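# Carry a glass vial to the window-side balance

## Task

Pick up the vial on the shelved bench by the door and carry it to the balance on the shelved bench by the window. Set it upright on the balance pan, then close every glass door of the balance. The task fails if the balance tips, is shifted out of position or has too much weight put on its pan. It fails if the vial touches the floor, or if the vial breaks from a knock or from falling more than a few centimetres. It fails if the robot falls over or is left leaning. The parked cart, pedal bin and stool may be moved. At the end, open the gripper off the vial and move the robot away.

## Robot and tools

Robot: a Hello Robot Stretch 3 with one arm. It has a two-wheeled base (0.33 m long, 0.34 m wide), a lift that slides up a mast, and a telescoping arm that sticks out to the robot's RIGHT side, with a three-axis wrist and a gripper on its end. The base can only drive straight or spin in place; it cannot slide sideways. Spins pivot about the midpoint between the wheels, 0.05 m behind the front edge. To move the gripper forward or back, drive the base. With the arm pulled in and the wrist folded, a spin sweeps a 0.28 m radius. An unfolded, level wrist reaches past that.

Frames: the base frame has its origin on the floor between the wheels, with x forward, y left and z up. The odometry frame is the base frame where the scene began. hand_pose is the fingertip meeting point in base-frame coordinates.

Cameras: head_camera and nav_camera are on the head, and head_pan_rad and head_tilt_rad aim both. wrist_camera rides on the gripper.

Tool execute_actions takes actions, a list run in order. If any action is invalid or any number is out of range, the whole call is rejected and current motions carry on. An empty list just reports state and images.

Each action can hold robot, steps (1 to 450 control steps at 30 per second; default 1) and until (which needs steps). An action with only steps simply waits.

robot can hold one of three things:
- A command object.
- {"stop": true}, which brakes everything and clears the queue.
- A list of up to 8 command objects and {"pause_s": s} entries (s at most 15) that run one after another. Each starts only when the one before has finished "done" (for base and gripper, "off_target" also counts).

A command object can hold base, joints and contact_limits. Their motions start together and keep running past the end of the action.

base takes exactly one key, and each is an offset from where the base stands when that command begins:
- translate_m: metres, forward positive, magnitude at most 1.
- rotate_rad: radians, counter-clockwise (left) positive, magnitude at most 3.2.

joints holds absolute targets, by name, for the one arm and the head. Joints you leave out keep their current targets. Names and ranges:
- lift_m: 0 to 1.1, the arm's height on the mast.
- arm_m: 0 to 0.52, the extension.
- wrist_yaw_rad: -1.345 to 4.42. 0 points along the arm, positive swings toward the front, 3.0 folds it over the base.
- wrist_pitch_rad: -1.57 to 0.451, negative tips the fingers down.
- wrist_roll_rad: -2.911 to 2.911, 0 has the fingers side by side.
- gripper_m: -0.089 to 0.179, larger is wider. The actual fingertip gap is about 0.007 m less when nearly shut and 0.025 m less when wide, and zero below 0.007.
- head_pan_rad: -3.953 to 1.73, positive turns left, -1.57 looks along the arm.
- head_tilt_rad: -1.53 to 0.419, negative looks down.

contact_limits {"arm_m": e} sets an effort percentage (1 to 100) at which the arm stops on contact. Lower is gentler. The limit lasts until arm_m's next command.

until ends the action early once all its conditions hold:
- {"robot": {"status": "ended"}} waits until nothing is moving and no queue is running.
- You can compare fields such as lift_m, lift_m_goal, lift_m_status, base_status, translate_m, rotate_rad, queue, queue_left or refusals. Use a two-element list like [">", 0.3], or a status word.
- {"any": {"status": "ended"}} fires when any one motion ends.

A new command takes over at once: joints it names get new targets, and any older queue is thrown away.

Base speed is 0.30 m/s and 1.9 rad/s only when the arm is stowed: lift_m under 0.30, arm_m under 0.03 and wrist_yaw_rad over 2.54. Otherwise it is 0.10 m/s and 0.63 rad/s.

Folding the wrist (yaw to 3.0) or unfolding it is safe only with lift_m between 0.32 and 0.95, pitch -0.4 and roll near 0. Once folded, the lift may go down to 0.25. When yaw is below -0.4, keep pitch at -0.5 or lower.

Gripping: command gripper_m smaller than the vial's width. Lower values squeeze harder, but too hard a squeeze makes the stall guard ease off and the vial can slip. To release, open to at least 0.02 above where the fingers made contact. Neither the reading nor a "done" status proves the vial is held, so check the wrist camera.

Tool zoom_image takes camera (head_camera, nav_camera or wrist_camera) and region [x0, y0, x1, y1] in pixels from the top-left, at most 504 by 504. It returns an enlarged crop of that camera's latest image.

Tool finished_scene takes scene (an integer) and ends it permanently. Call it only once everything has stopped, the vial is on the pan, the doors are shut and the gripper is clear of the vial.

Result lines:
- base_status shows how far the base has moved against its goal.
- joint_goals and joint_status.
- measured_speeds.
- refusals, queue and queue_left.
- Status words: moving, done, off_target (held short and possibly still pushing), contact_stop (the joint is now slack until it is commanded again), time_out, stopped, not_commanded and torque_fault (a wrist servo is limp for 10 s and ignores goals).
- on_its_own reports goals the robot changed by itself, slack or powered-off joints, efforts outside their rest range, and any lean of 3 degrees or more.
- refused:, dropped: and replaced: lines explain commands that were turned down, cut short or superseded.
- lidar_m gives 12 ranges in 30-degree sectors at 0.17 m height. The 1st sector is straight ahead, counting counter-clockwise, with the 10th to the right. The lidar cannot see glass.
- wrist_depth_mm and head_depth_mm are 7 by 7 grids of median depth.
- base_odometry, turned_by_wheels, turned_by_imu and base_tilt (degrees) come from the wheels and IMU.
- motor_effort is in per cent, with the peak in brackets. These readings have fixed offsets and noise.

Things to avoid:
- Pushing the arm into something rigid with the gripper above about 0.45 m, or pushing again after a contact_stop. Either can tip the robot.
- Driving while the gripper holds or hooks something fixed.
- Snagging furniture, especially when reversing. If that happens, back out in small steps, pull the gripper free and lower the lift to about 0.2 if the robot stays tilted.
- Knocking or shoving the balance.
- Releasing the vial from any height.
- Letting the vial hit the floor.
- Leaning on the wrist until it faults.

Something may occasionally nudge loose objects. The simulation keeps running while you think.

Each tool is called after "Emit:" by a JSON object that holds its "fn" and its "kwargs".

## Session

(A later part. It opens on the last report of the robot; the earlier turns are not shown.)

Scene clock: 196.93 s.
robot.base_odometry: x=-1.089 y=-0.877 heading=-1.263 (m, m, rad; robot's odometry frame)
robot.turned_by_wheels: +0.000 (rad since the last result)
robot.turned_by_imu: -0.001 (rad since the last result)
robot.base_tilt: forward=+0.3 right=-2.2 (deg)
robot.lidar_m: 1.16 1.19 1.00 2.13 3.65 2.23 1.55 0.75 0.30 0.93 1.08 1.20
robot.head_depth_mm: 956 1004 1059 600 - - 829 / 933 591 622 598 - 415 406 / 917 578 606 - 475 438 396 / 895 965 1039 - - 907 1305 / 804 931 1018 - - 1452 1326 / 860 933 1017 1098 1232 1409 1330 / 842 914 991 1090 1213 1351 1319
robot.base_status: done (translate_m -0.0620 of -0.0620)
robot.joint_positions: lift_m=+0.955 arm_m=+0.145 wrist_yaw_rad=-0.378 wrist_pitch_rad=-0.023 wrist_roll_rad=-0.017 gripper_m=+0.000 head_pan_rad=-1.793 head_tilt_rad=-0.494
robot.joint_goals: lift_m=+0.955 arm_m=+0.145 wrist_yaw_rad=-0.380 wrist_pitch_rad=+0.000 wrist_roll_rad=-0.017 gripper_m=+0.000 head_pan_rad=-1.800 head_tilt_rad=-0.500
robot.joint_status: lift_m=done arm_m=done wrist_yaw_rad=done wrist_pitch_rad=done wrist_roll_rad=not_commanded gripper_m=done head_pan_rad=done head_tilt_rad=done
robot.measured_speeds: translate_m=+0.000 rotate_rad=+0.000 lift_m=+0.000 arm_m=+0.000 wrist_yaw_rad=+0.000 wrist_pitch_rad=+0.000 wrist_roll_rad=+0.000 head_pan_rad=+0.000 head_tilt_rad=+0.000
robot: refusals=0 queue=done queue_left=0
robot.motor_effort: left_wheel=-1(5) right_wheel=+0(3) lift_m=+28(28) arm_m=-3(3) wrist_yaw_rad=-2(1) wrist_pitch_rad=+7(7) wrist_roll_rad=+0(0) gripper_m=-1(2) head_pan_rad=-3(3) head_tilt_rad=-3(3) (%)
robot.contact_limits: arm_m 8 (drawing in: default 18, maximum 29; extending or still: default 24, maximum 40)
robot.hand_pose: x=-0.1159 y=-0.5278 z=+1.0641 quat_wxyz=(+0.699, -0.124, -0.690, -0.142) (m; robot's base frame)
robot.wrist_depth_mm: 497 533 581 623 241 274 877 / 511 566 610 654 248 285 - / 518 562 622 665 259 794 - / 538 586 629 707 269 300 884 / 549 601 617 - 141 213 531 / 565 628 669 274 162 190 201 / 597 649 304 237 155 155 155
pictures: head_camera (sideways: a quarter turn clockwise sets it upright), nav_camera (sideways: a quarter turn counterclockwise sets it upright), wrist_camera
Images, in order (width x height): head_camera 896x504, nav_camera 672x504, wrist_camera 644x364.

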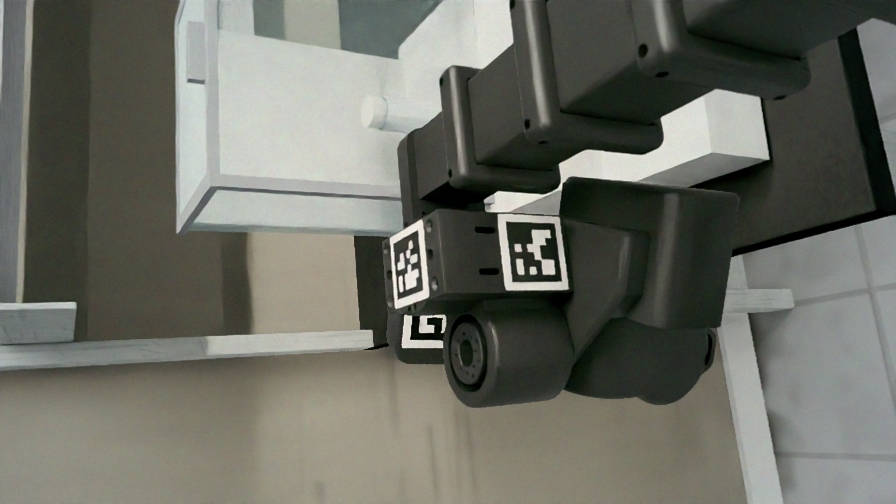

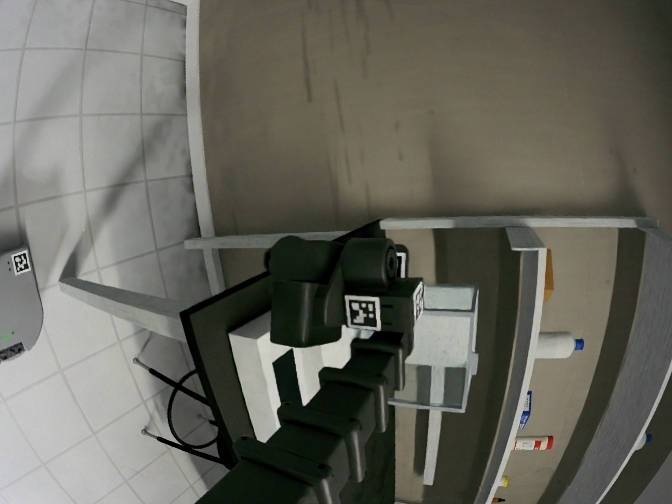

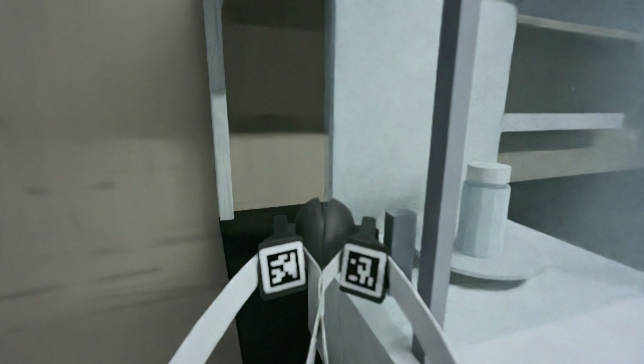

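Emit:
{"fn": "execute_actions", "kwargs": {"actions": [{"robot":[{"base":{"translate_m":-0.007}},{"joints":{"arm_m":0.127},"contact_limits":{"arm_m":8}}],"steps":450,"until":{"robot":{"status":"ended"}}},{"robot":[{"base":{"translate_m":0.069}},{"joints":{"arm_m":0.16}}],"steps":450,"until":{"robot":{"status":"ended"}}}]}}

Emit:
{"fn": "execute_actions", "kwargs": {"actions": [{"robot":{"base":{"translate_m":0.35},"joints":{"arm_m":0,"wrist_yaw_rad":1.5,"head_pan_rad":-2.35,"head_tilt_rad":-0.3}},"steps":450,"until":{"robot":{"status":"ended"}}}]}}

Scene clock: 206.33 s.
robot.base_odometry: x=-1.070 y=-0.936 heading=-1.263 (m, m, rad; robot's odometry frame)
robot.turned_by_wheels: +0.000 (rad since the last result)
robot.turned_by_imu: +0.002 (rad since the last result)
robot.base_tilt: forward=+0.3 right=-2.1 (deg)
robot.lidar_m: 1.10 1.14 0.98 1.95 3.68 2.29 1.61 0.79 0.33 0.93 1.08 1.14
robot.head_depth_mm: 953 598 632 591 - - 438 / 931 584 615 623 - 462 418 / 916 983 1040 - 573 518 1337 / 886 973 1042 - - 1374 1332 / 850 925 1016 - - 1475 1327 / 860 935 1019 1095 1236 1413 1320 / 843 911 995 1090 1211 1359 1321
robot.base_status: done (translate_m +0.0690 of +0.0690)
robot.joint_positions: lift_m=+0.955 arm_m=+0.160 wrist_yaw_rad=-0.380 wrist_pitch_rad=-0.017 wrist_roll_rad=-0.017 gripper_m=+0.000 head_pan_rad=-1.794 head_tilt_rad=-0.499
robot.joint_goals: lift_m=+0.955 arm_m=+0.160 wrist_yaw_rad=-0.380 wrist_pitch_rad=+0.000 wrist_roll_rad=-0.017 gripper_m=+0.000 head_pan_rad=-1.800 head_tilt_rad=-0.500
robot.joint_status: lift_m=done arm_m=done wrist_yaw_rad=done wrist_pitch_rad=done wrist_roll_rad=not_commanded gripper_m=done head_pan_rad=done head_tilt_rad=done
robot.measured_speeds: translate_m=+0.000 rotate_rad=+0.000 lift_m=+0.000 arm_m=+0.000 wrist_yaw_rad=+0.000 wrist_pitch_rad=+0.000 wrist_roll_rad=+0.000 head_pan_rad=+0.000 head_tilt_rad=+0.000
robot: refusals=0 queue=done queue_left=0
robot.motor_effort: left_wheel=+0(20) right_wheel=+0(25) lift_m=+33(33) arm_m=+3(7) wrist_yaw_rad=-1(14) wrist_pitch_rad=+5(7) wrist_roll_rad=+0(0) gripper_m=-2(5) head_pan_rad=-3(3) head_tilt_rad=-1(3) (%)
robot.hand_pose: x=-0.1162 y=-0.5422 z=+1.0655 quat_wxyz=(+0.699, -0.126, -0.689, -0.141) (m; robot's base frame)
robot.wrist_depth_mm: 491 518 560 636 242 257 272 / 492 543 584 666 254 269 285 / 515 567 597 687 267 282 305 / 529 578 625 701 271 292 209 / 542 591 652 - 274 253 218 / 563 615 656 356 216 182 193 / 581 623 724 303 249 165 151
pictures: head_camera (sideways: a quarter turn clockwise sets it upright), nav_camera (sideways: a quarter turn counterclockwise sets it upright), wrist_camera
Images, in order (width x height): head_camera 896x504, nav_camera 672x504, wrist_camera 644x364.

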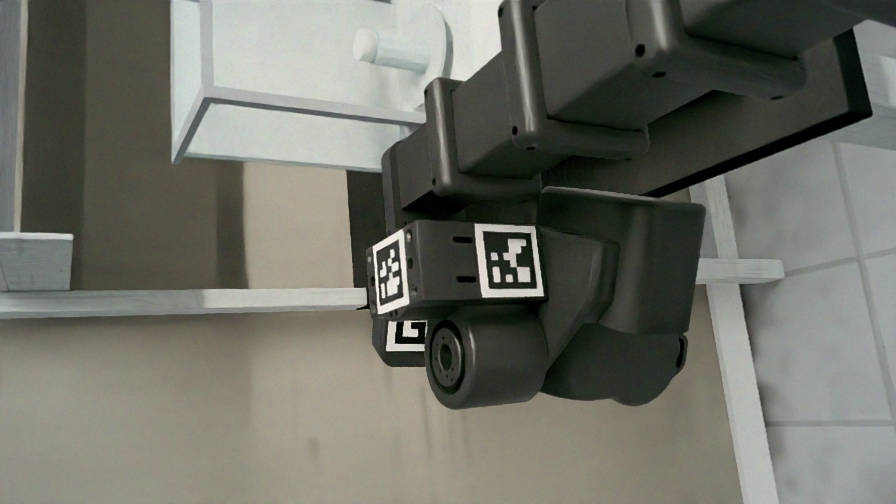

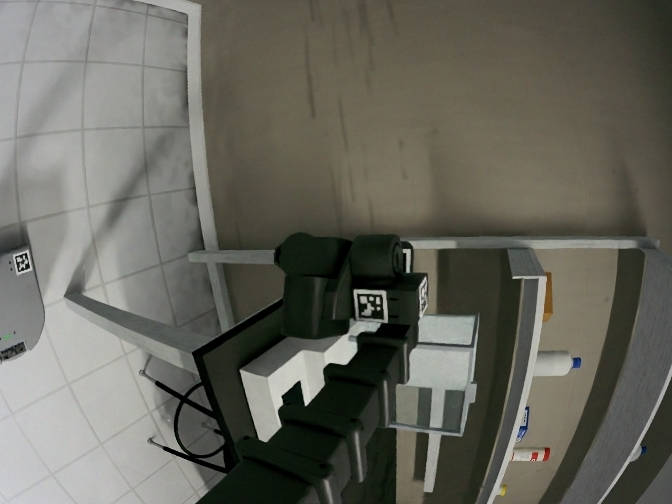

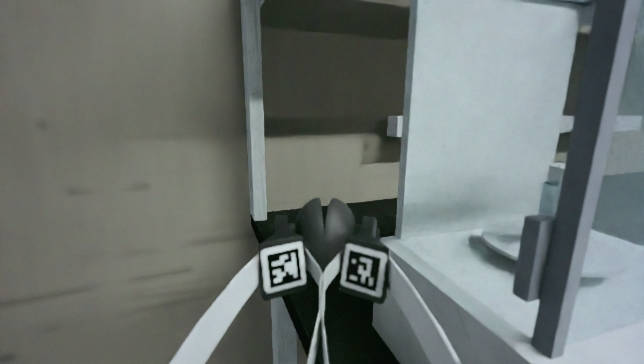

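Scene clock: 210.77 s.
robot.base_odometry: x=-0.964 y=-1.270 heading=-1.263 (m, m, rad; robot's odometry frame)
robot.turned_by_wheels: +0.000 (rad since the last result)
robot.turned_by_imu: -0.002 (rad since the last result)
robot.base_tilt: forward=+0.3 right=-2.2 (deg)
robot.lidar_m: 0.75 0.78 0.87 0.85 3.69 2.66 1.96 0.59 1.06 1.04 1.07 0.78
robot.head_depth_mm: 1737 1871 2003 1268 701 646 1519 / 1523 1633 1743 879 685 654 703 / 1386 1456 1495 820 718 1573 1594 / 1215 1166 838 848 795 1681 - / 1164 1201 1260 1238 914 1532 - / 1067 856 1179 1187 1120 1351 - / 982 937 1053 1082 1179 1257 -
robot.base_status: done (translate_m +0.3500 of +0.3500)
robot.joint_positions: lift_m=+0.955 arm_m=+0.003 wrist_yaw_rad=+1.498 wrist_pitch_rad=-0.017 wrist_roll_rad=-0.017 gripper_m=+0.000 head_pan_rad=-2.343 head_tilt_rad=-0.310
robot.joint_goals: lift_m=+0.955 arm_m=+0.000 wrist_yaw_rad=+1.500 wrist_pitch_rad=+0.000 wrist_roll_rad=-0.017 gripper_m=+0.000 head_pan_rad=-2.350 head_tilt_rad=-0.300
robot.joint_status: lift_m=done arm_m=done wrist_yaw_rad=done wrist_pitch_rad=done wrist_roll_rad=not_commanded gripper_m=done head_pan_rad=done head_tilt_rad=done
robot.measured_speeds: translate_m=+0.000 rotate_rad=+0.000 lift_m=+0.000 arm_m=+0.000 wrist_yaw_rad=+0.000 wrist_pitch_rad=+0.000 wrist_roll_rad=+0.000 head_pan_rad=+0.000 head_tilt_rad=+0.000
robot: refusals=0 queue=done queue_left=0
robot.motor_effort: left_wheel=-1(3) right_wheel=+0(6) lift_m=+33(32) arm_m=-3(2) wrist_yaw_rad=+2(2) wrist_pitch_rad=+6(5) wrist_roll_rad=+0(0) gripper_m=-2(2) head_pan_rad=-3(30) head_tilt_rad=+5(22) (%)
robot.hand_pose: x=+0.2337 y=-0.1665 z=+1.0655 quat_wxyz=(+0.527, +0.482, -0.509, +0.481) (m; robot's base frame)
robot.wrist_depth_mm: 572 592 604 607 621 637 630 / 611 608 615 634 648 644 665 / 633 633 653 665 675 685 674 / 638 657 671 692 698 713 734 / 679 693 712 - 709 728 736 / 702 723 712 761 777 785 787 / 737 750 763 771 799 824 834
pictures: head_camera (sideways: a quarter turn clockwise sets it upright), nav_camera (sideways: a quarter turn counterclockwise sets it upright), wrist_camera
Images, in order (width x height): head_camera 896x504, nav_camera 672x504, wrist_camera 644x364.

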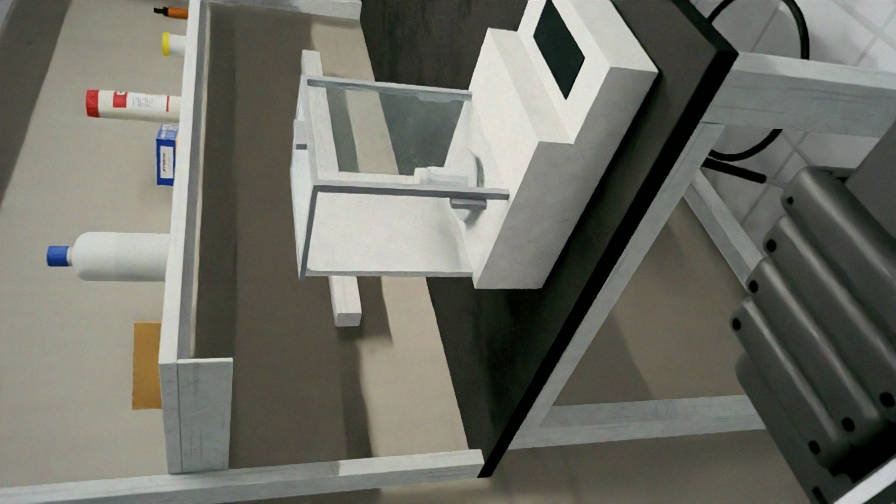

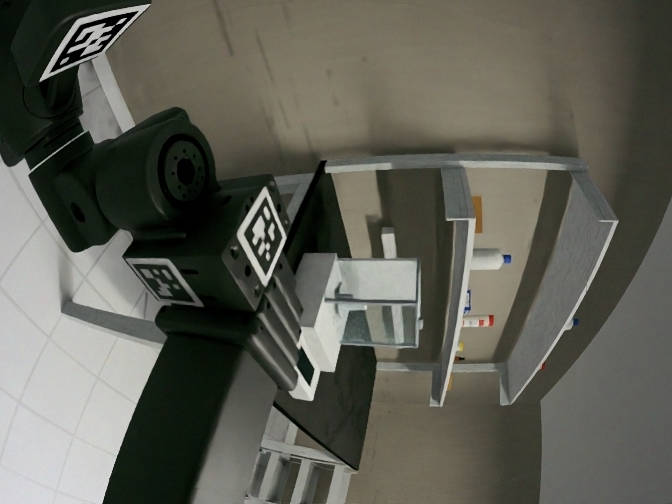

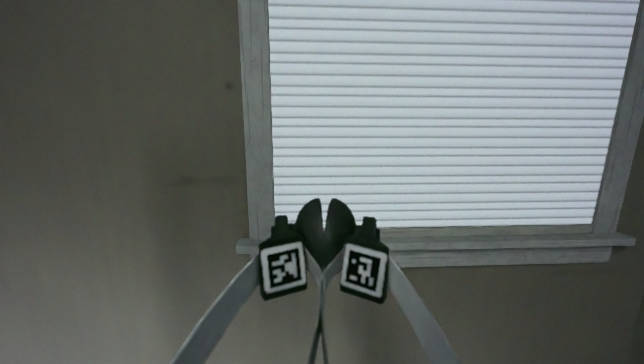

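Emit:
{"fn": "finished_scene", "kwargs": {"scene": 1}}

The scene is finished: the task was done.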